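# Move the cardboard box from desk to counter

## Task

Pick up the small cardboard box sitting on the desk and set it down on the counter located behind the shelving, without disturbing the stacked cartons. If those cartons cut off every route to the counter, place the box on top of the coffee table instead. It only counts if the box stays put without the robot holding it. The coffee table must be standing upright at the end, and the robot must not topple or finish leaning.

## Robot and tools

Robot: a Hello Robot Stretch 4, about 1.6 m tall. It has an omni-wheel base (rim within 0.23 m of the base origin), a lift on a vertical mast, one arm that telescopes forward, a wrist with yaw, pitch and roll, and a two-finger gripper. Its cameras are head_camera, head_left_camera, head_right_camera and wrist_camera. A loose object may occasionally get nudged by something outside the robot.

Frames: the base frame sits on the floor beneath the base centre, x forward, y left, z up. hand_pose is reported in this frame and marks a point between the open fingertips; its printed value can be somewhat off. The odometry frame is the base frame as it was when the scene began. base_odometry counts wheel rotation only, so slipping shows up as travel; heading runs -3.142 to 3.142, positive to the left.

execute_actions takes "actions", a list holding one action or none (an empty list just reports state and images), plus optional "cameras" (a list of names or "all"; omitted or null gives all, [] gives none, an unknown name rejects the call). One action may hold "base", "joints" or both, optionally with "pace" and "contact_limits"; alternatively it holds only {"end_of_arm": "enable_torque"}, which re-powers wrist or gripper motors that shut off so they hold where they are. Base and joint motions in one action begin together and may finish at different times.

"base" holds exactly one relative command, an offset from where the base last reported itself: {"translate_m": d}, straight drive in metres, forward positive, -2 to 2; {"strafe_m": d}, sideways in metres, left positive, -2 to 2; {"rotate_rad": d}, turn in place in radians, counter-clockwise (left) positive, -3.2 to 3.2.

"joints" is a single object of absolute targets keyed by joint name, any subset: lift_m 0 to 1.2 m (tolerance 0.004); arm_m 0 to 0.55 m extension (0.004); wrist_yaw_rad -1.134 to 4.276 (0 points ahead, positive turns left, 3.14 tucked back, above 3.4 the arm may interfere; 0.02); wrist_pitch_rad -1.117 to 4.259 (0 level, 1.57 pointing down; 0.05); wrist_roll_rad -1.117 to 4.259 (0 keeps fingers level, positive turns clockwise viewed from behind; 0.02); gripper_m -0.038 to 0.141, the fingertip gap in metres, negative meaning the fingers press together (0.004). Joint targets outside range are clipped and the result notes it; other out-of-range values or unknown keys refuse the whole call. Any action is capped at 15 s. Joints or base left out of an action may still be driving toward earlier targets without the status showing it. To unfold at the start, send lift_m 0.4 with wrist_yaw_rad 0 together.

"pace" is "slow", "default", "fast" or "max": base speed up to 0.1/0.3/0.4/0.6 m/s and turning up to 1/2/3/4 rad/s. With lift_m above 0.2 these drop, down to 0.3 m/s and 1 rad/s at full height. Wrist speed does not change with pace. "contact_limits" accepts only {"arm_m": value} from 0 (gentlest) to 0.75 (firmest), default 0.5; exceeding it stops the arm.

wait takes "seconds" (0 to 10) and returns the same report as an empty action. zoom_image takes "camera" and "region" [x0, y0, x1, y1] in pixels from the top-left, at most 504 by 504, on that camera's latest full image. finished_scene takes "scene" (1 or 2) and ends it for good once the robot has held the last command; its result says whether the goal was met and gives the next task. Sending a reply with no tool call ends everything. If a result reports a stop, remaining movement, wait and finish calls in that same reply are skipped.

Results: lidar_m lists 12 distances in metres from the base origin, 30-degree sectors, first straight ahead, then counter-clockwise (4th left, 7th behind, 10th right); "-" means nothing seen or closer than 0.25 m. It senses from roughly 0.15 m up to robot height, so table tops appear; it can miss glass, thin legs and much behind the robot. wrist_depth_mm is a 7x7 grid from the top left of median depths, 100 to 2000 mm, "-" when invalid; the robot's body shows. base_tilt in degrees (forward, right positive) carries a fixed offset up to about 1.5. turned_by_wheels vs turned_by_imu differing by more than about 0.1 rad suggests a collision or slip, and heading error roughly equals their difference. motor_effort gives percent of max, positive toward higher values, bracket = peak of last action; readings are noisy and biased. Wheel efforts positive mean turning right. A grip shows as a clear gripper_m effort change only when firm and commanded at 0 or above.

Statuses: "done" (for the base, wheels turned the commanded amount even if slipping); "off_target" (resting short, may still push); "contact_stop_at_<key>" (something blocked it; that part goes slack, a slack lift can sag, slack wheels can roll); "limit_stop_at_<name>"; "time_out"; "torque_fault" (wrist motor overloaded and went limp until enable_torque). After stops the old target is dropped. "limit_stop_at_tilt" means leaning over 6 degrees: lift, arm and wheels go slack and ignore commands. "limit_stop_at_own_body" blocks self-collision, likely with gripper pitched up (below -0.2) and rolled (below -0.4 or above 4); move away from the body. on_its_own lists uncommanded things; its "held at" is the target, not the position.

Gripping: command a gap smaller than the object; squeezing harder pulls it toward the wrist by up to a third of the shortfall, opening pushes it out. Fingertips pressing on a surface may jam; raise the lift. Avoid: driving or turning with more than 1 kg held and arm_m above 0.2, especially at fast paces; sustained pushes or pulls with the gripper high or a high contact limit; pressing the gripper into things during base or arm moves; more than about 2 kg in a level gripper. Avoid drops, slams, hard hits, knocking over the coffee table or cartons, and leaving the box resting on the gripper.

Each tool is called after "Request:" as name([rows], argument=value, ...), one row to a line, values as JSON.

## Session

Request:
execute_actions(actions=[])

Scene clock: 0.00 s.
base_odometry: x=+0.000 y=+0.000 heading=+0.000 (m, m, rad; odometry frame)
turned_by_wheels: +0.000 (rad since the last result)
turned_by_imu: +0.000 (rad since the last result)
base_tilt: forward=+0.3 right=+0.5 (deg)
lidar_m: 0.66 0.73 1.09 1.05 1.20 1.07 1.06 1.18 1.83 2.46 0.91 0.67
base_status: not commanded
joint_positions: lift_m=+0.195 arm_m=-0.001 wrist_yaw_rad=+3.110 wrist_pitch_rad=+0.016 wrist_roll_rad=+0.015 gripper_m=+0.057
joint_status: not commanded
motor_effort: lift_m=+21 arm_m=-1 wrist_yaw_rad=+1 wrist_pitch_rad=-5 wrist_roll_rad=+0 gripper_m=-3 wheel_0=+0 wheel_1=+0 wheel_2=+1 (%)
hand_pose: x=-0.1155 y=+0.0966 z=+0.3684 quat_wxyz=(+0.016, -0.008, +0.008, +1.000) (m; base frame)
wrist_depth_mm: - 141 1308 1281 1229 1229 1618 / - 137 1229 1537 1464 1366 1499 / - 136 223 1708 1255 1336 1182 / 120 139 297 1661 1499 1308 1182 / 1255 1336 1708 1708 1229 1430 1182 / 1255 1255 210 1229 220 1255 1182 / 1025 946 1008 1078 603 1118 1160
pictures: head_camera, head_left_camera, head_right_camera, wrist_camera
Images, in order (width x height): head_camera 420x560, head_left_camera 420x672, head_right_camera 420x672, wrist_camera 616x392.

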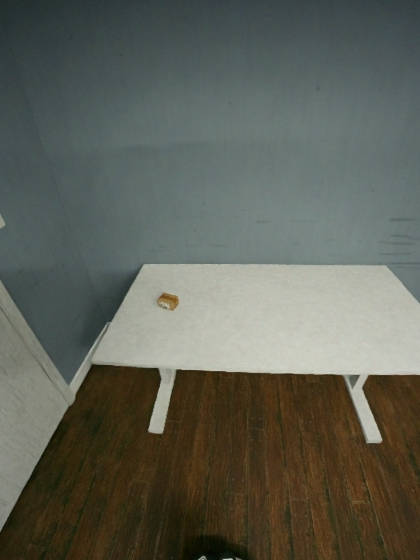

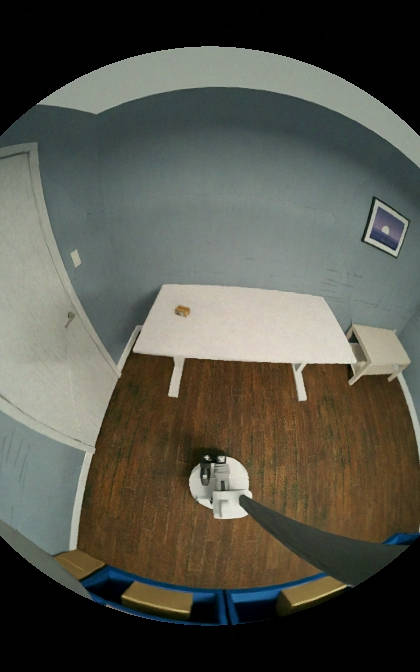

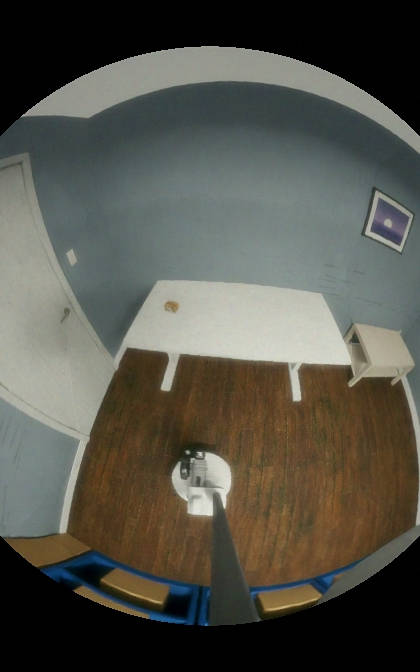

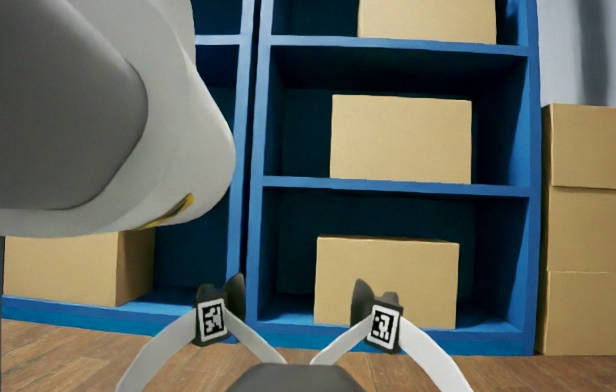

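Request:
execute_actions([
  {"base":{"strafe_m":0.2},"joints":{"lift_m":0.8,"wrist_yaw_rad":0,"gripper_m":0.13},"pace":"fast"},
])

Scene clock: 5.67 s.
base_odometry: x=+0.000 y=+0.200 heading=+0.000 (m, m, rad; odometry frame)
turned_by_wheels: +0.000 (rad since the last result)
turned_by_imu: +0.002 (rad since the last result)
base_tilt: forward=+0.1 right=+0.4 (deg)
lidar_m: 0.69 0.75 0.88 0.85 0.98 1.06 1.02 1.16 1.77 2.60 0.95 0.72
base_status: done
joint_positions: lift_m=+0.800 arm_m=-0.001 wrist_yaw_rad=+0.000 wrist_pitch_rad=+0.016 wrist_roll_rad=+0.015 gripper_m=+0.130
joint_status: all done
motor_effort: lift_m=+23(25) arm_m=-1(1) wrist_yaw_rad=+0(6) wrist_pitch_rad=-6(6) wrist_roll_rad=+2(1) gripper_m=+0(3) wheel_0=-2(13) wheel_1=+0(13) wheel_2=+0(2) (%)
hand_pose: x=+0.4585 y=-0.0873 z=+0.9734 quat_wxyz=(+1.000, +0.007, +0.008, +0.000) (m; base frame)
wrist_depth_mm: 1255 1397 1366 1366 1308 1336 1308 / 1281 1430 1366 1336 1336 1308 1255 / 1308 1397 1366 1336 1308 1281 1281 / 1308 1430 1336 1308 1281 1281 1255 / 1308 1366 1336 1308 1308 1281 1255 / 1308 210 1182 1255 1138 1160 1255 / 1229 707 750 149 788 759 854
pictures: head_camera, head_left_camera, head_right_camera, wrist_camera
Images, in order (width x height): head_camera 420x560, head_left_camera 420x672, head_right_camera 420x672, wrist_camera 616x392.

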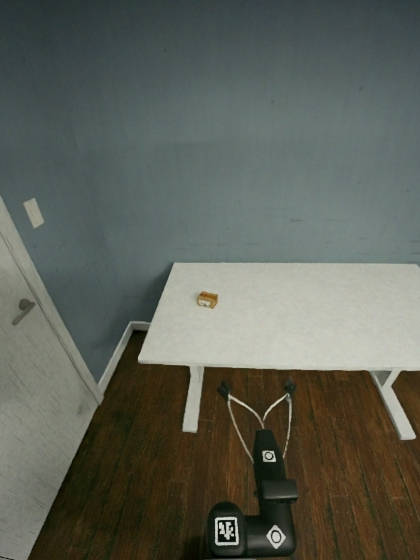

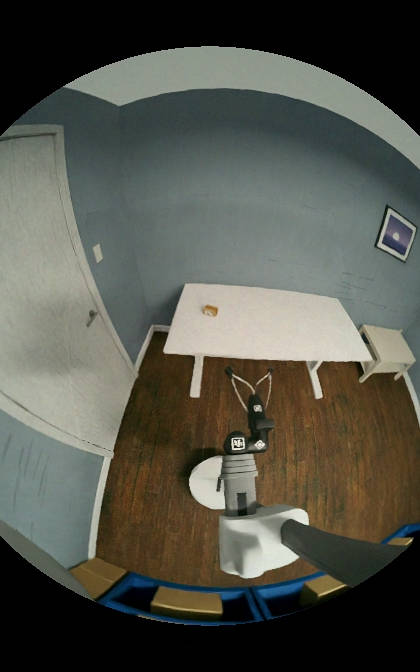

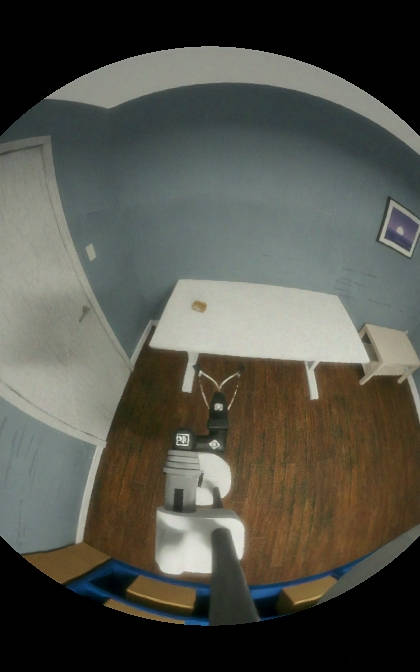

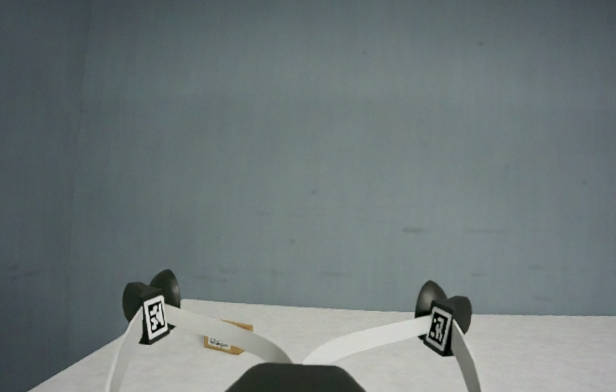

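Request:
execute_actions([
  {"base":{"strafe_m":0.17},"joints":{"arm_m":0.3,"wrist_pitch_rad":0.5,"gripper_m":0.14},"pace":"fast"},
], cameras=["head_camera","wrist_camera"])

Scene clock: 10.67 s.
base_odometry: x=+0.000 y=+0.370 heading=+0.000 (m, m, rad; odometry frame)
turned_by_wheels: +0.000 (rad since the last result)
turned_by_imu: +0.002 (rad since the last result)
base_tilt: forward=+0.2 right=+0.3 (deg)
lidar_m: 0.69 0.94 0.71 0.69 0.80 1.03 0.99 1.14 1.75 2.61 0.94 0.74
base_status: done
joint_positions: lift_m=+0.800 arm_m=+0.299 wrist_yaw_rad=+0.000 wrist_pitch_rad=+0.502 wrist_roll_rad=+0.015 gripper_m=+0.140
joint_status: all done
motor_effort: lift_m=+23(23) arm_m=+5(7) wrist_yaw_rad=+0(1) wrist_pitch_rad=-4(3) wrist_roll_rad=+0(1) gripper_m=+1(0) wheel_0=+1(12) wheel_1=-3(12) wheel_2=+0(2) (%)
hand_pose: x=+0.7228 y=-0.0874 z=+0.8392 quat_wxyz=(+0.969, +0.007, +0.248, -0.002) (m; base frame)
wrist_depth_mm: 960 991 976 931 931 891 878 / 976 1025 1025 976 960 946 917 / 1025 1118 946 891 931 976 946 / 1042 1182 621 574 647 668 691 / 1060 469 477 484 496 504 512 / 404 202 389 397 397 387 404 / 317 315 322 151 332 327 347
pictures: head_camera, wrist_camera
Images, in order (width x height): head_camera 420x560, wrist_camera 616x392.

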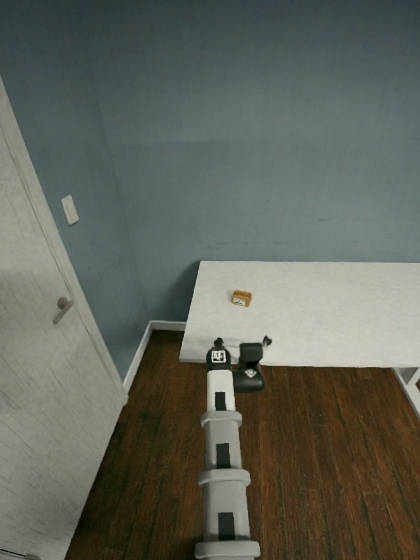

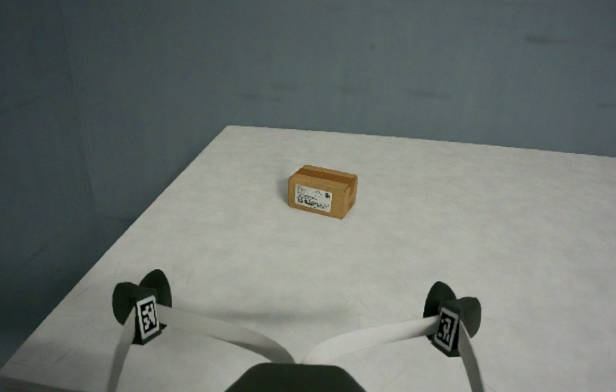

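Request:
execute_actions([
  {"base":{"strafe_m":0.06},"joints":{"arm_m":0.5,"wrist_yaw_rad":-0.33,"lift_m":0.76},"pace":"fast"},
], cameras=[])

Request:
execute_actions([
  {"base":{"translate_m":0.11}},
], cameras=["head_camera","wrist_camera"])

Scene clock: 20.83 s.
base_odometry: x=+0.000 y=+0.430 heading=+0.000 (m, m, rad; odometry frame)
turned_by_wheels: +0.000 (rad since the last result)
turned_by_imu: +0.001 (rad since the last result)
base_tilt: forward=+0.3 right=+0.6 (deg)
lidar_m: 0.71 0.83 0.65 0.65 0.74 1.04 1.00 1.14 1.73 2.63 0.96 0.74
base_status: done
joint_positions: lift_m=+0.760 arm_m=+0.499 wrist_yaw_rad=-0.330 wrist_pitch_rad=+0.502 wrist_roll_rad=+0.015 gripper_m=+0.140
joint_status: all done
motor_effort: lift_m=+18(20) arm_m=+5(6) wrist_yaw_rad=-1(7) wrist_pitch_rad=-5(6) wrist_roll_rad=+0(0) gripper_m=-1(1) wheel_0=+0(13) wheel_1=-2(13) wheel_2=+0(2) (%)
hand_pose: x=+0.8809 y=-0.1646 z=+0.7996 quat_wxyz=(+0.955, +0.048, +0.244, -0.161) (m; base frame)
wrist_depth_mm: 699 723 750 798 842 878 931 / 732 768 809 842 891 946 991 / 768 732 741 768 820 842 904 / 574 517 488 544 559 569 591 / 389 397 402 404 424 430 439 / 314 202 330 340 340 330 345 / 271 267 276 151 283 281 296
pictures: none
No camera images: the call's "cameras" was empty. Leave "cameras" out to get every camera's image.

Scene clock: 22.43 s.
base_odometry: x=+0.110 y=+0.430 heading=+0.000 (m, m, rad; odometry frame)
turned_by_wheels: +0.000 (rad since the last result)
turned_by_imu: +0.000 (rad since the last result)
base_tilt: forward=+0.1 right=+0.5 (deg)
lidar_m: 0.60 0.82 0.65 0.62 0.73 1.13 1.13 1.24 1.90 2.36 0.82 0.62
base_status: done
joint_positions: lift_m=+0.760 arm_m=+0.499 wrist_yaw_rad=-0.330 wrist_pitch_rad=+0.502 wrist_roll_rad=+0.015 gripper_m=+0.140
joint_status: not commanded
motor_effort: lift_m=+18(18) arm_m=+5(5) wrist_yaw_rad=+0(0) wrist_pitch_rad=-5(5) wrist_roll_rad=+0(0) gripper_m=+1(0) wheel_0=+3(8) wheel_1=+1(7) wheel_2=-1(12) (%)
hand_pose: x=+0.8809 y=-0.1646 z=+0.7996 quat_wxyz=(+0.955, +0.048, +0.244, -0.161) (m; base frame)
wrist_depth_mm: 603 634 661 691 732 768 798 / 640 668 707 741 778 820 878 / 676 699 723 768 798 854 917 / 699 512 521 539 554 574 585 / 384 397 389 329 424 430 436 / 315 203 314 310 338 330 345 / 271 268 276 151 283 281 296
pictures: head_camera, wrist_camera
Images, in order (width x height): head_camera 420x560, wrist_camera 616x392.

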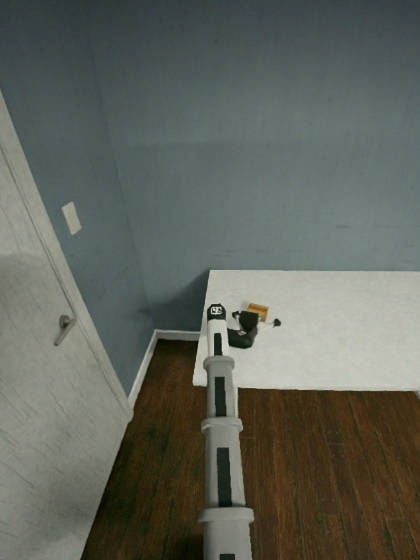

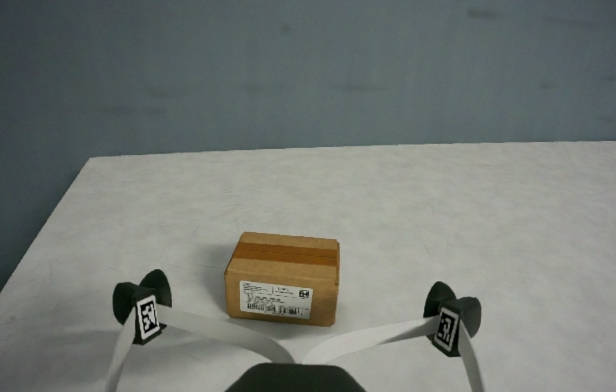

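Request:
execute_actions([
  {"joints":{"lift_m":0.71}},
], cameras=["wrist_camera"])

Request:
execute_actions([
  {"base":{"translate_m":0.07},"joints":{"wrist_yaw_rad":-0.38},"pace":"slow"},
], cameras=["head_camera","wrist_camera"])

Scene clock: 26.83 s.
base_odometry: x=+0.110 y=+0.430 heading=+0.000 (m, m, rad; odometry frame)
turned_by_wheels: +0.000 (rad since the last result)
turned_by_imu: +0.001 (rad since the last result)
base_tilt: forward=+0.1 right=+0.6 (deg)
lidar_m: 0.57 0.80 0.64 0.62 0.73 1.11 1.11 1.25 1.88 2.35 0.84 0.62
base_status: not commanded
joint_positions: lift_m=+0.710 arm_m=+0.499 wrist_yaw_rad=-0.330 wrist_pitch_rad=+0.502 wrist_roll_rad=+0.015 gripper_m=+0.140
joint_status: all done
motor_effort: lift_m=+17(16) arm_m=+5(5) wrist_yaw_rad=+0(1) wrist_pitch_rad=-5(5) wrist_roll_rad=+1(1) gripper_m=+1(0) wheel_0=+3(3) wheel_1=+1(1) wheel_2=-1(1) (%)
hand_pose: x=+0.8809 y=-0.1646 z=+0.7497 quat_wxyz=(+0.955, +0.048, +0.244, -0.161) (m; base frame)
wrist_depth_mm: 603 634 661 699 732 768 798 / 640 668 699 741 778 820 854 / 668 569 585 603 627 661 715 / 394 404 392 310 433 445 459 / 304 312 294 287 332 340 342 / 248 202 260 265 266 260 272 / 212 211 217 151 224 220 233
pictures: wrist_camera
Images, in order (width x height): wrist_camera 616x392.

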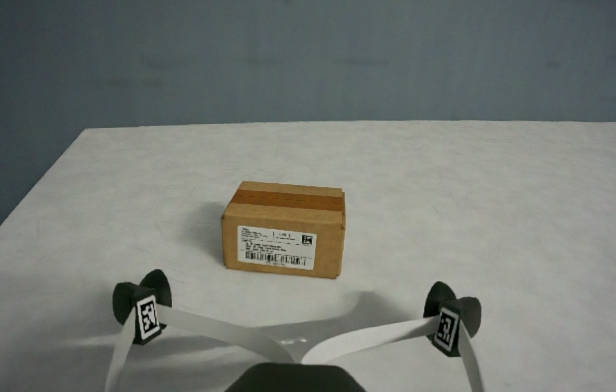

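Scene clock: 28.80 s.
base_odometry: x=+0.180 y=+0.430 heading=+0.000 (m, m, rad; odometry frame)
turned_by_wheels: +0.000 (rad since the last result)
turned_by_imu: +0.001 (rad since the last result)
base_tilt: forward=+0.1 right=+0.5 (deg)
lidar_m: 0.55 0.80 0.64 0.62 0.72 1.09 1.19 1.32 2.01 2.10 0.71 0.55
base_status: done
joint_positions: lift_m=+0.710 arm_m=+0.499 wrist_yaw_rad=-0.380 wrist_pitch_rad=+0.502 wrist_roll_rad=+0.015 gripper_m=+0.140
joint_status: all done
motor_effort: lift_m=+17(17) arm_m=+5(5) wrist_yaw_rad=-1(4) wrist_pitch_rad=-5(6) wrist_roll_rad=+0(1) gripper_m=+1(1) wheel_0=+6(7) wheel_1=+3(6) wheel_2=-3(9) (%)
hand_pose: x=+0.8724 y=-0.1749 z=+0.7497 quat_wxyz=(+0.951, +0.054, +0.243, -0.185) (m; base frame)
wrist_depth_mm: 539 569 609 647 683 723 778 / 569 603 640 683 723 788 820 / 597 580 585 609 634 668 715 / 392 402 415 427 436 452 462 / 303 310 291 237 332 340 342 / 247 202 233 231 234 260 272 / 212 211 217 151 224 220 233
pictures: head_camera, wrist_camera
Images, in order (width x height): head_camera 420x560, wrist_camera 616x392.

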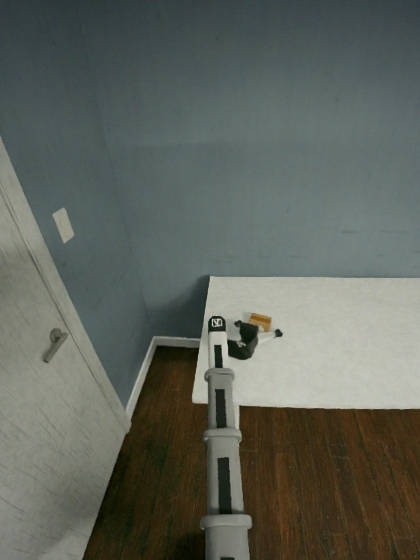

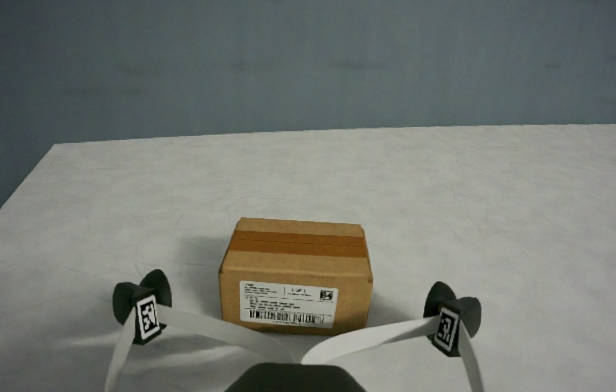

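Request:
execute_actions([
  {"joints":{"arm_m":0.545,"wrist_yaw_rad":-0.42}},
], cameras=["wrist_camera"])

Request:
execute_actions([
  {"joints":{"gripper_m":0.03}},
], cameras=["wrist_camera"])

Scene clock: 33.83 s.
base_odometry: x=+0.180 y=+0.430 heading=+0.000 (m, m, rad; odometry frame)
turned_by_wheels: +0.000 (rad since the last result)
turned_by_imu: +0.001 (rad since the last result)
base_tilt: forward=+0.1 right=+0.5 (deg)
lidar_m: 0.54 0.76 0.63 0.59 0.72 1.08 1.19 1.33 2.01 2.09 0.71 0.55
base_status: not commanded
joint_positions: lift_m=+0.710 arm_m=+0.544 wrist_yaw_rad=-0.420 wrist_pitch_rad=+0.502 wrist_roll_rad=+0.015 gripper_m=+0.140
joint_status: all done
motor_effort: lift_m=+17(17) arm_m=+6(8) wrist_yaw_rad=+0(2) wrist_pitch_rad=-5(6) wrist_roll_rad=+2(0) gripper_m=+1(1) wheel_0=+6(6) wheel_1=+3(3) wheel_2=-3(3) (%)
hand_pose: x=+0.9102 y=-0.1829 z=+0.7496 quat_wxyz=(+0.947, +0.059, +0.241, -0.204) (m; base frame)
wrist_depth_mm: 500 530 569 609 654 699 759 / 530 569 603 647 699 759 831 / 559 580 621 609 634 668 715 / 394 402 413 424 436 452 466 / 301 312 317 237 334 340 342 / 246 202 197 193 202 260 272 / 212 211 210 151 210 220 233
pictures: wrist_camera
Images, in order (width x height): wrist_camera 616x392.

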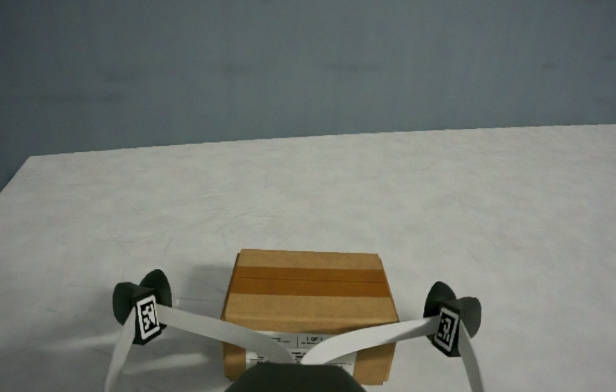

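Scene clock: 35.93 s.
base_odometry: x=+0.180 y=+0.430 heading=+0.000 (m, m, rad; odometry frame)
turned_by_wheels: +0.000 (rad since the last result)
turned_by_imu: +0.000 (rad since the last result)
base_tilt: forward=+0.2 right=+0.5 (deg)
lidar_m: 0.52 0.79 0.62 0.61 0.71 1.09 1.19 1.30 2.01 2.12 0.72 0.55
base_status: not commanded
joint_positions: lift_m=+0.710 arm_m=+0.544 wrist_yaw_rad=-0.420 wrist_pitch_rad=+0.503 wrist_roll_rad=+0.015 gripper_m=+0.031
joint_status: all done
motor_effort: lift_m=+17(17) arm_m=+6(5) wrist_yaw_rad=-1(1) wrist_pitch_rad=-9(8) wrist_roll_rad=+0(1) gripper_m=-27(29) wheel_0=+6(6) wheel_1=+3(3) wheel_2=-3(3) (%)
hand_pose: x=+0.9101 y=-0.1829 z=+0.7494 quat_wxyz=(+0.947, +0.059, +0.242, -0.204) (m; base frame)
wrist_depth_mm: 504 530 569 615 654 699 759 / 530 564 603 654 707 768 820 / 559 574 609 597 627 661 699 / 392 399 410 421 433 445 459 / 301 309 314 325 332 338 340 / 246 250 183 180 190 271 271 / 210 204 178 174 177 168 231
pictures: wrist_camera
Images, in order (width x height): wrist_camera 616x392.

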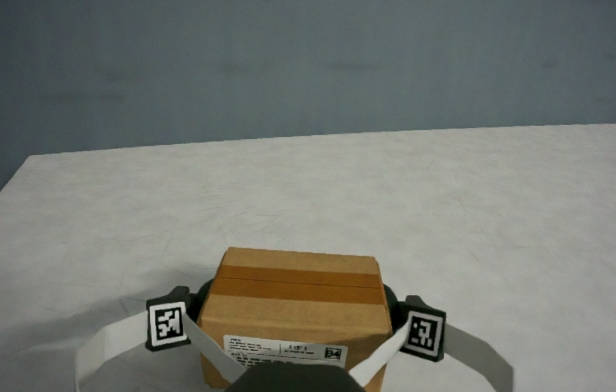

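Request:
execute_actions([
  {"joints":{"lift_m":0.8}},
], cameras=[])

Request:
execute_actions([
  {"base":{"translate_m":-0.35},"joints":{"arm_m":0,"wrist_yaw_rad":0}},
], cameras=["wrist_camera"])

Request:
execute_actions([
  {"base":{"rotate_rad":-1.571}},
], cameras=[])

Request:
execute_actions([
  {"base":{"translate_m":1.6},"pace":"fast"},
])

Scene clock: 42.57 s.
base_odometry: x=+0.180 y=+0.430 heading=+0.000 (m, m, rad; odometry frame)
turned_by_wheels: +0.000 (rad since the last result)
turned_by_imu: +0.001 (rad since the last result)
base_tilt: forward=+0.2 right=+0.5 (deg)
lidar_m: 0.53 0.80 0.63 0.61 0.72 1.09 1.18 1.31 2.02 2.10 0.74 0.56
base_status: not commanded
joint_positions: lift_m=+0.800 arm_m=+0.544 wrist_yaw_rad=-0.420 wrist_pitch_rad=+0.503 wrist_roll_rad=+0.015 gripper_m=+0.031
joint_status: all done
motor_effort: lift_m=+24(26) arm_m=+6(6) wrist_yaw_rad=+1(0) wrist_pitch_rad=-8(7) wrist_roll_rad=+2(0) gripper_m=-27(27) wheel_0=+6(5) wheel_1=+3(3) wheel_2=-3(3) (%)
hand_pose: x=+0.9100 y=-0.1829 z=+0.8389 quat_wxyz=(+0.947, +0.059, +0.242, -0.204) (m; base frame)
wrist_depth_mm: 500 530 564 609 661 715 759 / 530 559 603 647 699 750 820 / 559 597 640 699 750 820 891 / 591 621 621 627 647 661 691 / 452 462 466 484 492 504 508 / 366 373 183 180 189 402 402 / 314 303 178 174 177 168 345
pictures: none
No camera images: the call's "cameras" was empty. Leave "cameras" out to get every camera's image.

Scene clock: 45.23 s.
base_odometry: x=-0.170 y=+0.430 heading=+0.000 (m, m, rad; odometry frame)
turned_by_wheels: +0.000 (rad since the last result)
turned_by_imu: +0.001 (rad since the last result)
base_tilt: forward=+0.3 right=+0.5 (deg)
lidar_m: 0.88 0.88 0.68 0.68 0.75 0.85 0.84 0.94 1.45 3.02 1.16 0.91
base_status: done
joint_positions: lift_m=+0.800 arm_m=+0.001 wrist_yaw_rad=+0.000 wrist_pitch_rad=+0.503 wrist_roll_rad=+0.015 gripper_m=+0.031
joint_status: all done
motor_effort: lift_m=+24(24) arm_m=-6(7) wrist_yaw_rad=+1(5) wrist_pitch_rad=-9(8) wrist_roll_rad=+1(1) gripper_m=-27(26) wheel_0=-4(8) wheel_1=-3(7) wheel_2=+1(7) (%)
hand_pose: x=+0.4246 y=-0.0875 z=+0.8388 quat_wxyz=(+0.968, +0.007, +0.249, -0.002) (m; base frame)
wrist_depth_mm: 976 1308 1430 1397 1397 1336 1281 / 991 1366 1499 1430 1430 1430 1336 / 1008 1430 1576 904 946 991 1060 / 976 1499 1756 1138 1661 759 741 / 1025 1499 1708 1182 1756 1708 1618 / 1042 1255 183 180 189 1499 1499 / 991 1098 178 174 177 168 1308
pictures: wrist_camera
Images, in order (width x height): wrist_camera 616x392.

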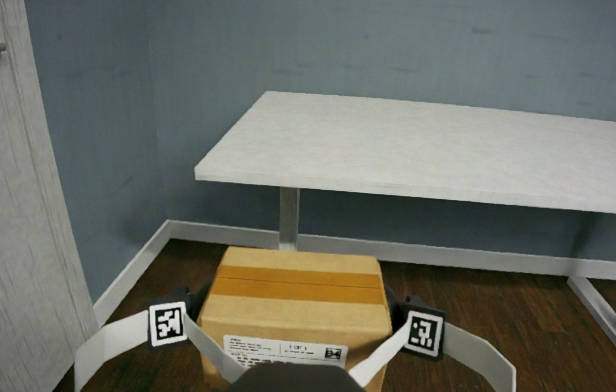

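Scene clock: 47.30 s.
base_odometry: x=-0.170 y=+0.430 heading=-1.570 (m, m, rad; odometry frame)
turned_by_wheels: -1.570 (rad since the last result)
turned_by_imu: -1.576 (rad since the last result)
base_tilt: forward=+0.1 right=+0.5 (deg)
lidar_m: 2.99 1.17 0.91 0.87 0.87 0.69 0.68 0.77 0.85 0.85 0.93 1.44
base_status: done
joint_positions: lift_m=+0.800 arm_m=+0.001 wrist_yaw_rad=+0.000 wrist_pitch_rad=+0.503 wrist_roll_rad=+0.015 gripper_m=+0.031
joint_status: not commanded
motor_effort: lift_m=+23(23) arm_m=-6(6) wrist_yaw_rad=+0(1) wrist_pitch_rad=-8(9) wrist_roll_rad=+0(1) gripper_m=-27(27) wheel_0=+3(10) wheel_1=+2(9) wheel_2=+3(8) (%)
hand_pose: x=+0.4246 y=-0.0875 z=+0.8389 quat_wxyz=(+0.969, +0.007, +0.249, -0.002) (m; base frame)
wrist_depth_mm: - - - - - - 1661 / - - - - - - 1661 / - - - - - - 1499 / - - - - - - 1537 / 1708 1708 1708 1756 1808 1756 1366 / 1336 1366 183 180 189 1464 1336 / 1138 1138 178 174 177 167 1229
pictures: none
No camera images: the call's "cameras" was empty. Leave "cameras" out to get every camera's image.

Scene clock: 52.73 s.
base_odometry: x=-0.169 y=-1.170 heading=-1.570 (m, m, rad; odometry frame)
turned_by_wheels: +0.001 (rad since the last result)
turned_by_imu: -0.003 (rad since the last result)
base_tilt: forward=+0.1 right=+0.5 (deg)
lidar_m: 1.38 1.19 0.98 0.79 0.78 1.18 2.24 1.37 1.08 1.04 1.13 1.44
base_status: done
joint_positions: lift_m=+0.800 arm_m=+0.001 wrist_yaw_rad=+0.000 wrist_pitch_rad=+0.503 wrist_roll_rad=+0.015 gripper_m=+0.031
joint_status: not commanded
motor_effort: lift_m=+23(23) arm_m=-5(6) wrist_yaw_rad=+0(1) wrist_pitch_rad=-9(9) wrist_roll_rad=+2(0) gripper_m=-27(27) wheel_0=+4(9) wheel_1=+2(8) wheel_2=+2(11) (%)
hand_pose: x=+0.4246 y=-0.0874 z=+0.8389 quat_wxyz=(+0.968, +0.007, +0.249, -0.002) (m; base frame)
wrist_depth_mm: 1205 1182 1138 1138 1098 1060 1042 / 1308 1255 1182 1182 1182 1138 1098 / 1366 1336 1308 1229 1255 1205 1182 / 1464 1430 1430 1336 1336 1308 1281 / 1576 1537 1464 1430 1397 1397 1366 / 1308 1397 183 180 189 1537 1430 / 1160 1138 177 174 178 168 1281
pictures: head_camera, head_left_camera, head_right_camera, wrist_camera
Images, in order (width x height): head_camera 420x560, head_left_camera 420x672, head_right_camera 420x672, wrist_camera 616x392.

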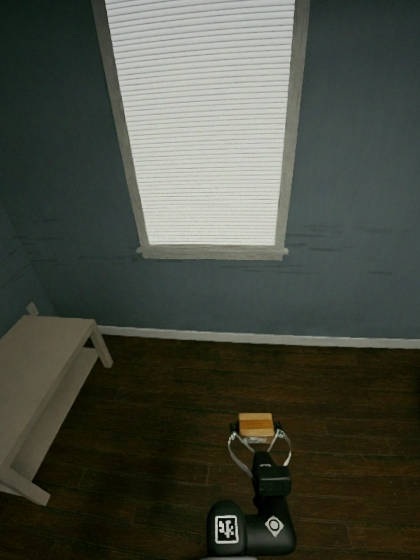

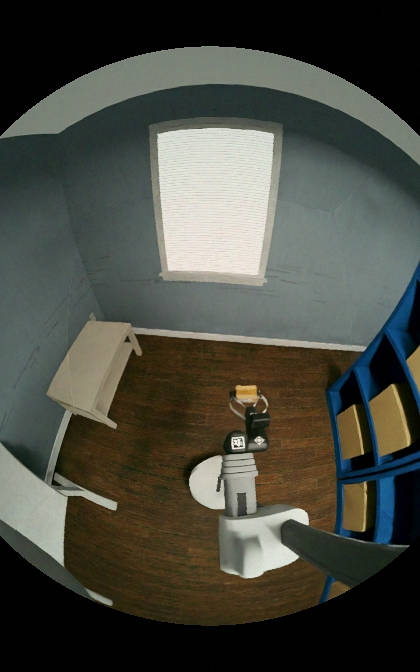

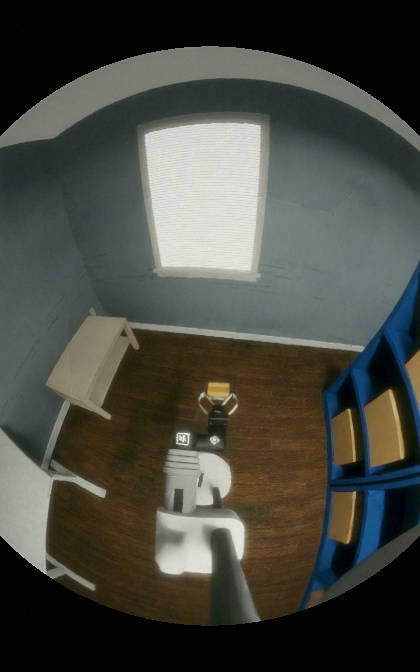

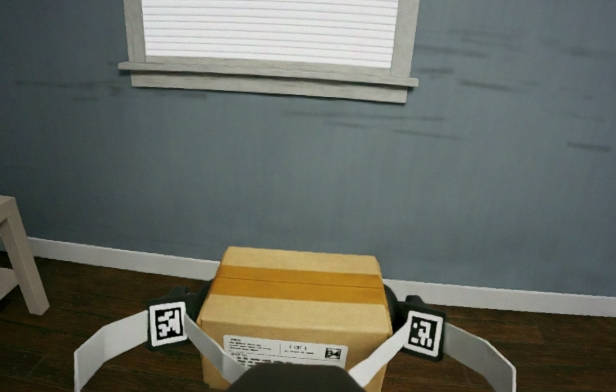

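Request:
execute_actions([
  {"base":{"rotate_rad":-1.571}},
], cameras=[])

Request:
execute_actions([
  {"base":{"strafe_m":0.97},"pace":"fast"},
])

Scene clock: 60.03 s.
base_odometry: x=-0.169 y=-1.170 heading=-3.140 (m, m, rad; odometry frame)
turned_by_wheels: -1.570 (rad since the last result)
turned_by_imu: -1.575 (rad since the last result)
base_tilt: forward=+0.2 right=+0.5 (deg)
lidar_m: 1.03 1.15 1.41 1.39 1.20 0.99 0.78 0.79 1.22 2.26 1.34 1.07
base_status: done
joint_positions: lift_m=+0.800 arm_m=+0.001 wrist_yaw_rad=+0.000 wrist_pitch_rad=+0.503 wrist_roll_rad=+0.015 gripper_m=+0.031
joint_status: not commanded
motor_effort: lift_m=+23(23) arm_m=-6(5) wrist_yaw_rad=+1(1) wrist_pitch_rad=-8(9) wrist_roll_rad=+1(1) gripper_m=-28(26) wheel_0=+5(9) wheel_1=+3(10) wheel_2=+3(5) (%)
hand_pose: x=+0.4246 y=-0.0875 z=+0.8389 quat_wxyz=(+0.969, +0.007, +0.249, -0.002) (m; base frame)
wrist_depth_mm: 1060 1255 1229 759 759 732 723 / 1098 1281 1060 1229 1229 1182 1182 / 1118 931 904 891 1281 1281 1229 / 1060 1008 976 946 1025 1138 1182 / 1160 1397 1118 931 1060 1078 960 / 1255 1138 183 180 189 1042 1336 / 1160 1098 177 174 177 168 1182
pictures: none
No camera images: the call's "cameras" was empty. Leave "cameras" out to get every camera's image.

Scene clock: 63.73 s.
base_odometry: x=-0.167 y=-2.140 heading=-3.140 (m, m, rad; odometry frame)
turned_by_wheels: +0.000 (rad since the last result)
turned_by_imu: +0.006 (rad since the last result)
base_tilt: forward=+0.1 right=+0.5 (deg)
lidar_m: 1.16 0.59 0.44 0.44 0.48 0.79 0.80 0.87 1.42 3.16 1.50 1.19
base_status: done
joint_positions: lift_m=+0.800 arm_m=+0.001 wrist_yaw_rad=+0.000 wrist_pitch_rad=+0.503 wrist_roll_rad=+0.015 gripper_m=+0.031
joint_status: not commanded
motor_effort: lift_m=+23(23) arm_m=-5(5) wrist_yaw_rad=+1(1) wrist_pitch_rad=-8(8) wrist_roll_rad=+1(0) gripper_m=-26(27) wheel_0=-1(13) wheel_1=+0(12) wheel_2=+0(4) (%)
hand_pose: x=+0.4246 y=-0.0874 z=+0.8389 quat_wxyz=(+0.969, +0.007, +0.249, -0.002) (m; base frame)
wrist_depth_mm: 699 946 1618 - 1255 960 809 / 707 960 1708 - 1336 1308 1255 / 723 1025 1808 - 1397 1182 946 / 741 1060 1863 - 1182 1060 991 / 750 1078 1576 1808 1618 1229 1160 / 759 904 183 180 190 1160 1160 / 732 976 178 174 177 167 1255
pictures: head_camera, head_left_camera, head_right_camera, wrist_camera
Images, in order (width x height): head_camera 420x560, head_left_camera 420x672, head_right_camera 420x672, wrist_camera 616x392.

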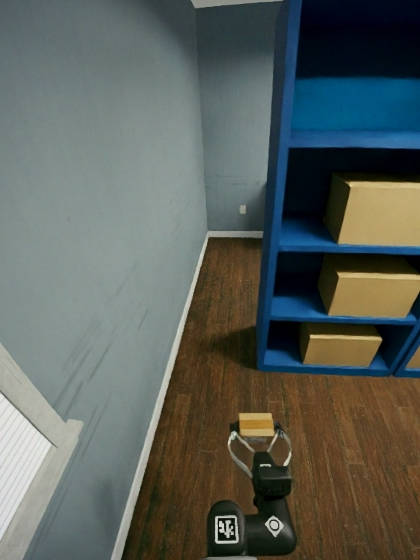

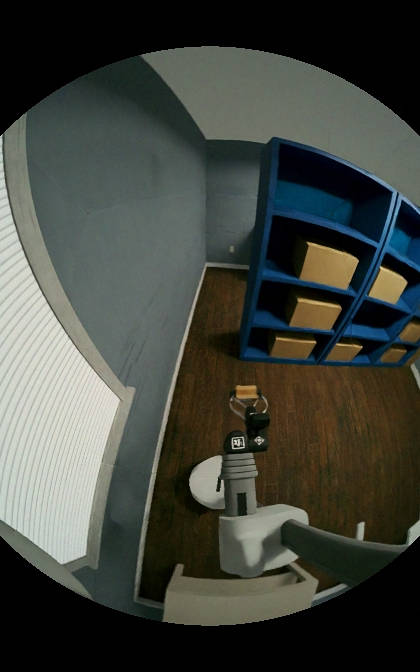

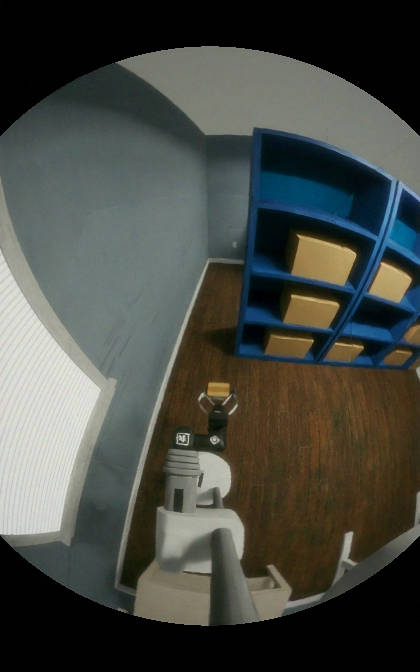

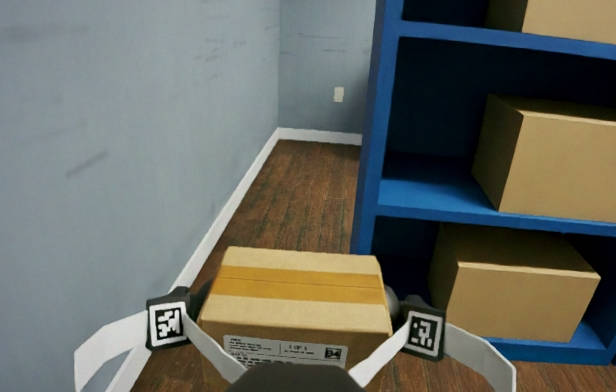

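Request:
execute_actions([
  {"base":{"translate_m":0.5},"pace":"fast"},
], cameras=[])

Request:
execute_actions([
  {"base":{"strafe_m":0.13}},
])

Scene clock: 73.47 s.
base_odometry: x=-0.667 y=-2.141 heading=-3.140 (m, m, rad; odometry frame)
turned_by_wheels: +0.000 (rad since the last result)
turned_by_imu: +0.000 (rad since the last result)
base_tilt: forward=+0.1 right=+0.6 (deg)
lidar_m: 1.16 0.56 0.40 0.39 0.42 0.68 1.29 1.43 1.92 1.90 0.88 0.71
base_status: done
joint_positions: lift_m=+0.800 arm_m=+0.001 wrist_yaw_rad=+0.000 wrist_pitch_rad=+0.503 wrist_roll_rad=+0.015 gripper_m=+0.031
joint_status: not commanded
motor_effort: lift_m=+23(23) arm_m=-5(6) wrist_yaw_rad=+1(0) wrist_pitch_rad=-9(8) wrist_roll_rad=+2(2) gripper_m=-28(28) wheel_0=+3(9) wheel_1=+2(8) wheel_2=-1(15) (%)
hand_pose: x=+0.4246 y=-0.0874 z=+0.8389 quat_wxyz=(+0.968, +0.007, +0.249, -0.002) (m; base frame)
wrist_depth_mm: 615 842 1430 - - 399 603 / 627 866 1499 - - 439 820 / 640 904 1576 - - 488 878 / 661 904 1708 - 891 931 917 / 661 946 1430 1808 683 809 831 / 683 798 183 180 189 676 683 / 647 878 178 174 177 168 580
pictures: none
No camera images: the call's "cameras" was empty. Leave "cameras" out to get every camera's image.

Scene clock: 75.10 s.
base_odometry: x=-0.667 y=-2.271 heading=-3.140 (m, m, rad; odometry frame)
turned_by_wheels: +0.000 (rad since the last result)
turned_by_imu: +0.001 (rad since the last result)
base_tilt: forward=+0.2 right=+0.5 (deg)
lidar_m: 0.83 0.38 0.29 0.26 0.29 0.47 1.26 1.43 1.90 1.90 0.91 0.77
base_status: done
joint_positions: lift_m=+0.800 arm_m=+0.001 wrist_yaw_rad=+0.000 wrist_pitch_rad=+0.503 wrist_roll_rad=+0.015 gripper_m=+0.031
joint_status: not commanded
motor_effort: lift_m=+23(23) arm_m=-6(6) wrist_yaw_rad=+0(0) wrist_pitch_rad=-8(9) wrist_roll_rad=+1(0) gripper_m=-27(27) wheel_0=-1(10) wheel_1=-1(10) wheel_2=+0(1) (%)
hand_pose: x=+0.4246 y=-0.0874 z=+0.8389 quat_wxyz=(+0.968, +0.007, +0.249, -0.002) (m; base frame)
wrist_depth_mm: 455 621 1078 - - 741 477 / 462 647 1098 - - 723 455 / 477 668 1160 - - 699 466 / 488 683 1229 - - 683 492 / 492 699 1025 1808 1808 647 831 / 496 591 184 180 189 621 676 / 477 654 178 174 178 168 597
pictures: head_camera, head_left_camera, head_right_camera, wrist_camera
Images, in order (width x height): head_camera 420x560, head_left_camera 420x672, head_right_camera 420x672, wrist_camera 616x392.

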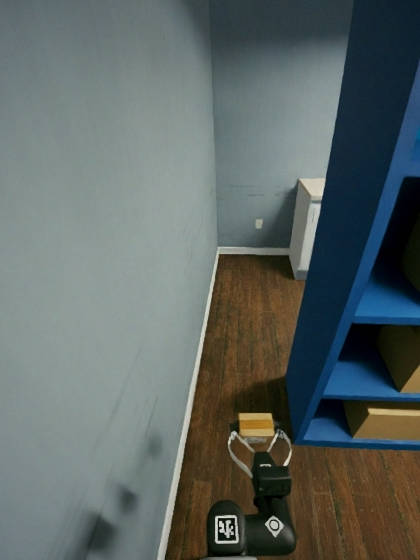

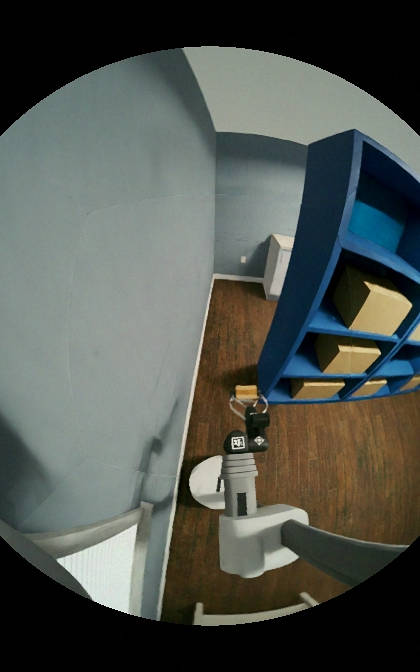

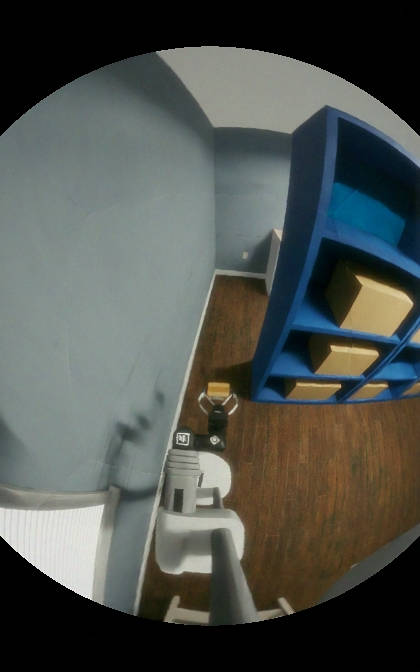

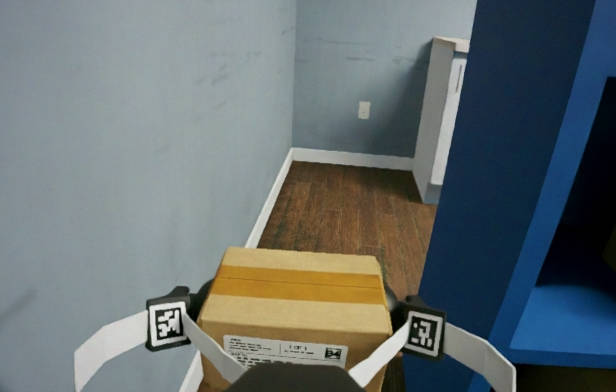

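Request:
execute_actions([
  {"base":{"strafe_m":-0.04}},
], cameras=[])

Request:
execute_actions([
  {"base":{"rotate_rad":-0.06}},
], cameras=[])

Request:
execute_actions([
  {"base":{"translate_m":0.45}},
])

Scene clock: 81.37 s.
base_odometry: x=-0.667 y=-2.231 heading=-3.140 (m, m, rad; odometry frame)
turned_by_wheels: +0.000 (rad since the last result)
turned_by_imu: +0.001 (rad since the last result)
base_tilt: forward=+0.1 right=+0.4 (deg)
lidar_m: 0.91 0.42 0.33 0.31 0.32 0.51 1.28 1.41 1.88 1.91 0.91 0.74
base_status: done
joint_positions: lift_m=+0.800 arm_m=+0.001 wrist_yaw_rad=+0.000 wrist_pitch_rad=+0.503 wrist_roll_rad=+0.015 gripper_m=+0.031
joint_status: not commanded
motor_effort: lift_m=+23(23) arm_m=-5(5) wrist_yaw_rad=+0(0) wrist_pitch_rad=-8(9) wrist_roll_rad=+0(1) gripper_m=-27(28) wheel_0=+3(11) wheel_1=-1(10) wheel_2=+0(1) (%)
hand_pose: x=+0.4246 y=-0.0874 z=+0.8389 quat_wxyz=(+0.968, +0.007, +0.249, -0.002) (m; base frame)
wrist_depth_mm: 504 699 1138 - - 627 410 / 517 715 1229 - - 609 415 / 525 741 1308 - - 591 842 / 539 759 1366 - - 574 946 / 549 778 1160 1863 1756 597 854 / 559 654 183 180 189 585 676 / 530 715 177 173 177 167 597
pictures: none
No camera images: the call's "cameras" was empty. Leave "cameras" out to get every camera's image.

Scene clock: 82.00 s.
base_odometry: x=-0.667 y=-2.231 heading=+3.084 (m, m, rad; odometry frame)
turned_by_wheels: -0.059 (rad since the last result)
turned_by_imu: -0.060 (rad since the last result)
base_tilt: forward=+0.1 right=+0.7 (deg)
lidar_m: 1.02 0.43 0.32 0.30 0.32 0.49 1.28 1.38 1.80 2.20 0.94 0.72
base_status: done
joint_positions: lift_m=+0.800 arm_m=+0.001 wrist_yaw_rad=+0.000 wrist_pitch_rad=+0.503 wrist_roll_rad=+0.015 gripper_m=+0.031
joint_status: not commanded
motor_effort: lift_m=+23(23) arm_m=-6(5) wrist_yaw_rad=+0(0) wrist_pitch_rad=-9(9) wrist_roll_rad=-1(1) gripper_m=-28(26) wheel_0=+3(8) wheel_1=+1(8) wheel_2=+2(7) (%)
hand_pose: x=+0.4246 y=-0.0874 z=+0.8389 quat_wxyz=(+0.968, +0.007, +0.249, -0.002) (m; base frame)
wrist_depth_mm: 564 809 1537 - - 484 415 / 569 820 1576 - - 480 866 / 585 854 1618 - - 512 917 / 603 891 1708 - 1008 559 991 / 603 891 1366 1808 842 597 820 / 609 732 183 180 189 654 691 / 574 809 178 174 177 168 615
pictures: none
No camera images: the call's "cameras" was empty. Leave "cameras" out to get every camera's image.

Scene clock: 84.97 s.
base_odometry: x=-1.116 y=-2.205 heading=+3.084 (m, m, rad; odometry frame)
turned_by_wheels: +0.000 (rad since the last result)
turned_by_imu: +0.000 (rad since the last result)
base_tilt: forward=+0.1 right=+0.5 (deg)
lidar_m: 0.97 0.42 0.27 0.28 0.32 0.48 1.71 1.87 2.45 0.79 0.37 0.45
base_status: done
joint_positions: lift_m=+0.800 arm_m=+0.001 wrist_yaw_rad=+0.000 wrist_pitch_rad=+0.503 wrist_roll_rad=+0.015 gripper_m=+0.031
joint_status: not commanded
motor_effort: lift_m=+23(23) arm_m=-6(6) wrist_yaw_rad=+1(1) wrist_pitch_rad=-9(8) wrist_roll_rad=-1(1) gripper_m=-27(26) wheel_0=+4(8) wheel_1=+3(6) wheel_2=-1(15) (%)
hand_pose: x=+0.4246 y=-0.0874 z=+0.8389 quat_wxyz=(+0.968, +0.007, +0.249, -0.002) (m; base frame)
wrist_depth_mm: 525 750 1397 - 1983 1983 387 / 535 768 1430 - - 1499 382 / 544 788 1537 - - 1618 370 / 559 798 1618 - - 1708 364 / 559 820 1281 1863 1863 517 357 / 564 676 183 180 189 477 357 / 539 759 178 174 177 167 351
pictures: head_camera, head_left_camera, head_right_camera, wrist_camera
Images, in order (width x height): head_camera 420x560, head_left_camera 420x672, head_right_camera 420x672, wrist_camera 616x392.

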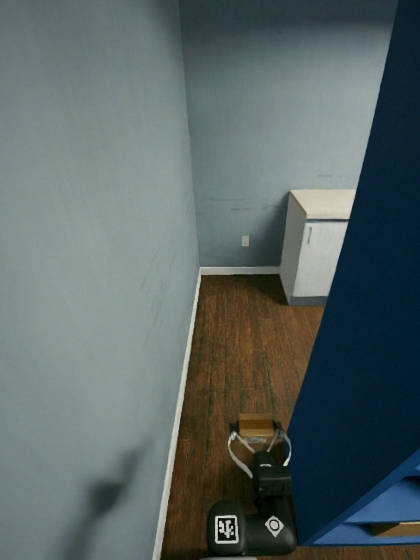

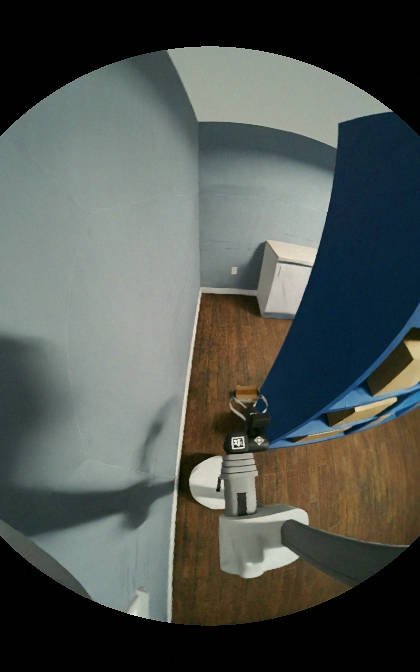

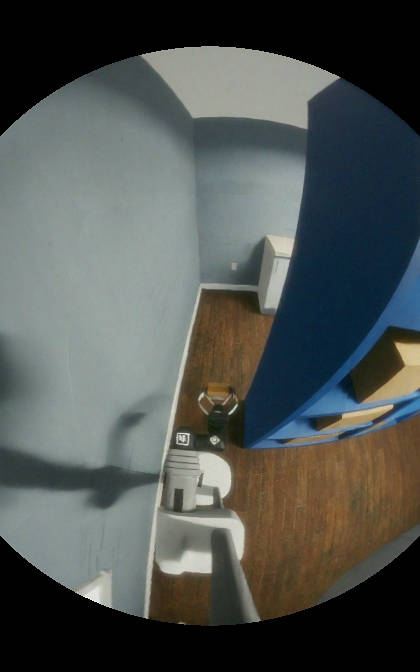

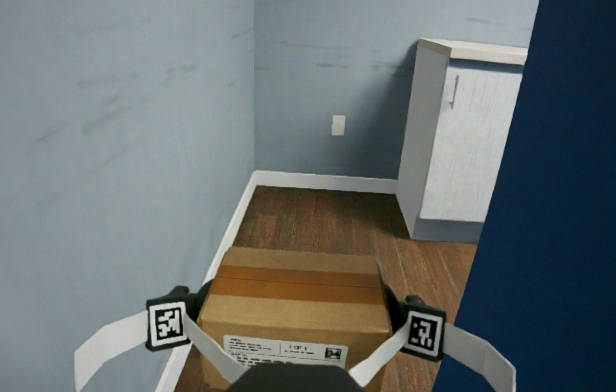

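Request:
execute_actions([
  {"base":{"translate_m":0.35}},
], cameras=["head_left_camera","head_right_camera"])

Scene clock: 91.03 s.
base_odometry: x=-1.466 y=-2.185 heading=+3.085 (m, m, rad; odometry frame)
turned_by_wheels: +0.000 (rad since the last result)
turned_by_imu: +0.001 (rad since the last result)
base_tilt: forward=+0.2 right=+0.6 (deg)
lidar_m: 0.89 0.38 0.26 0.26 0.28 0.44 1.44 2.25 0.27 0.29 0.32 0.49
base_status: done
joint_positions: lift_m=+0.800 arm_m=+0.001 wrist_yaw_rad=+0.000 wrist_pitch_rad=+0.503 wrist_roll_rad=+0.015 gripper_m=+0.031
joint_status: not commanded
motor_effort: lift_m=+23(23) arm_m=-6(6) wrist_yaw_rad=+0(0) wrist_pitch_rad=-7(8) wrist_roll_rad=-2(1) gripper_m=-27(28) wheel_0=+4(8) wheel_1=+2(7) wheel_2=+0(12) (%)
hand_pose: x=+0.4246 y=-0.0874 z=+0.8389 quat_wxyz=(+0.968, +0.007, +0.249, -0.002) (m; base frame)
wrist_depth_mm: 496 699 1308 1708 1708 1618 1661 / 500 723 1397 1808 1808 1182 1160 / 512 750 1464 1921 1983 1308 1255 / 525 768 1499 - - 1397 1336 / 530 778 1182 1808 1808 1464 1464 / 530 640 183 180 189 1499 1464 / 508 715 178 174 177 168 1281
pictures: head_left_camera, head_right_camera
Images, in order (width x height): head_left_camera 420x672, head_right_camera 420x672.

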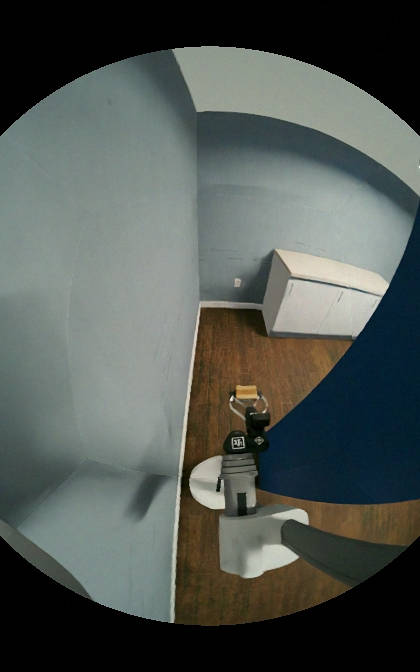

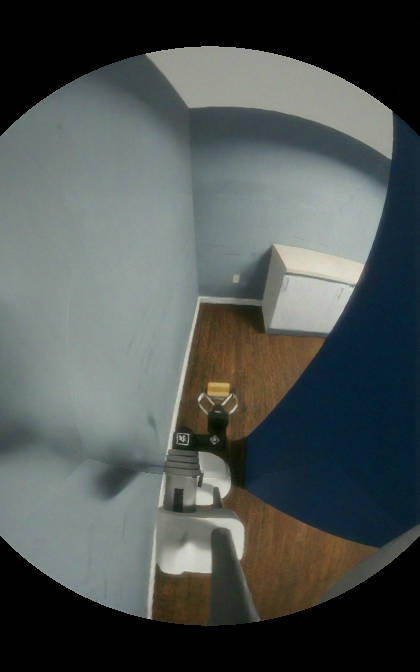

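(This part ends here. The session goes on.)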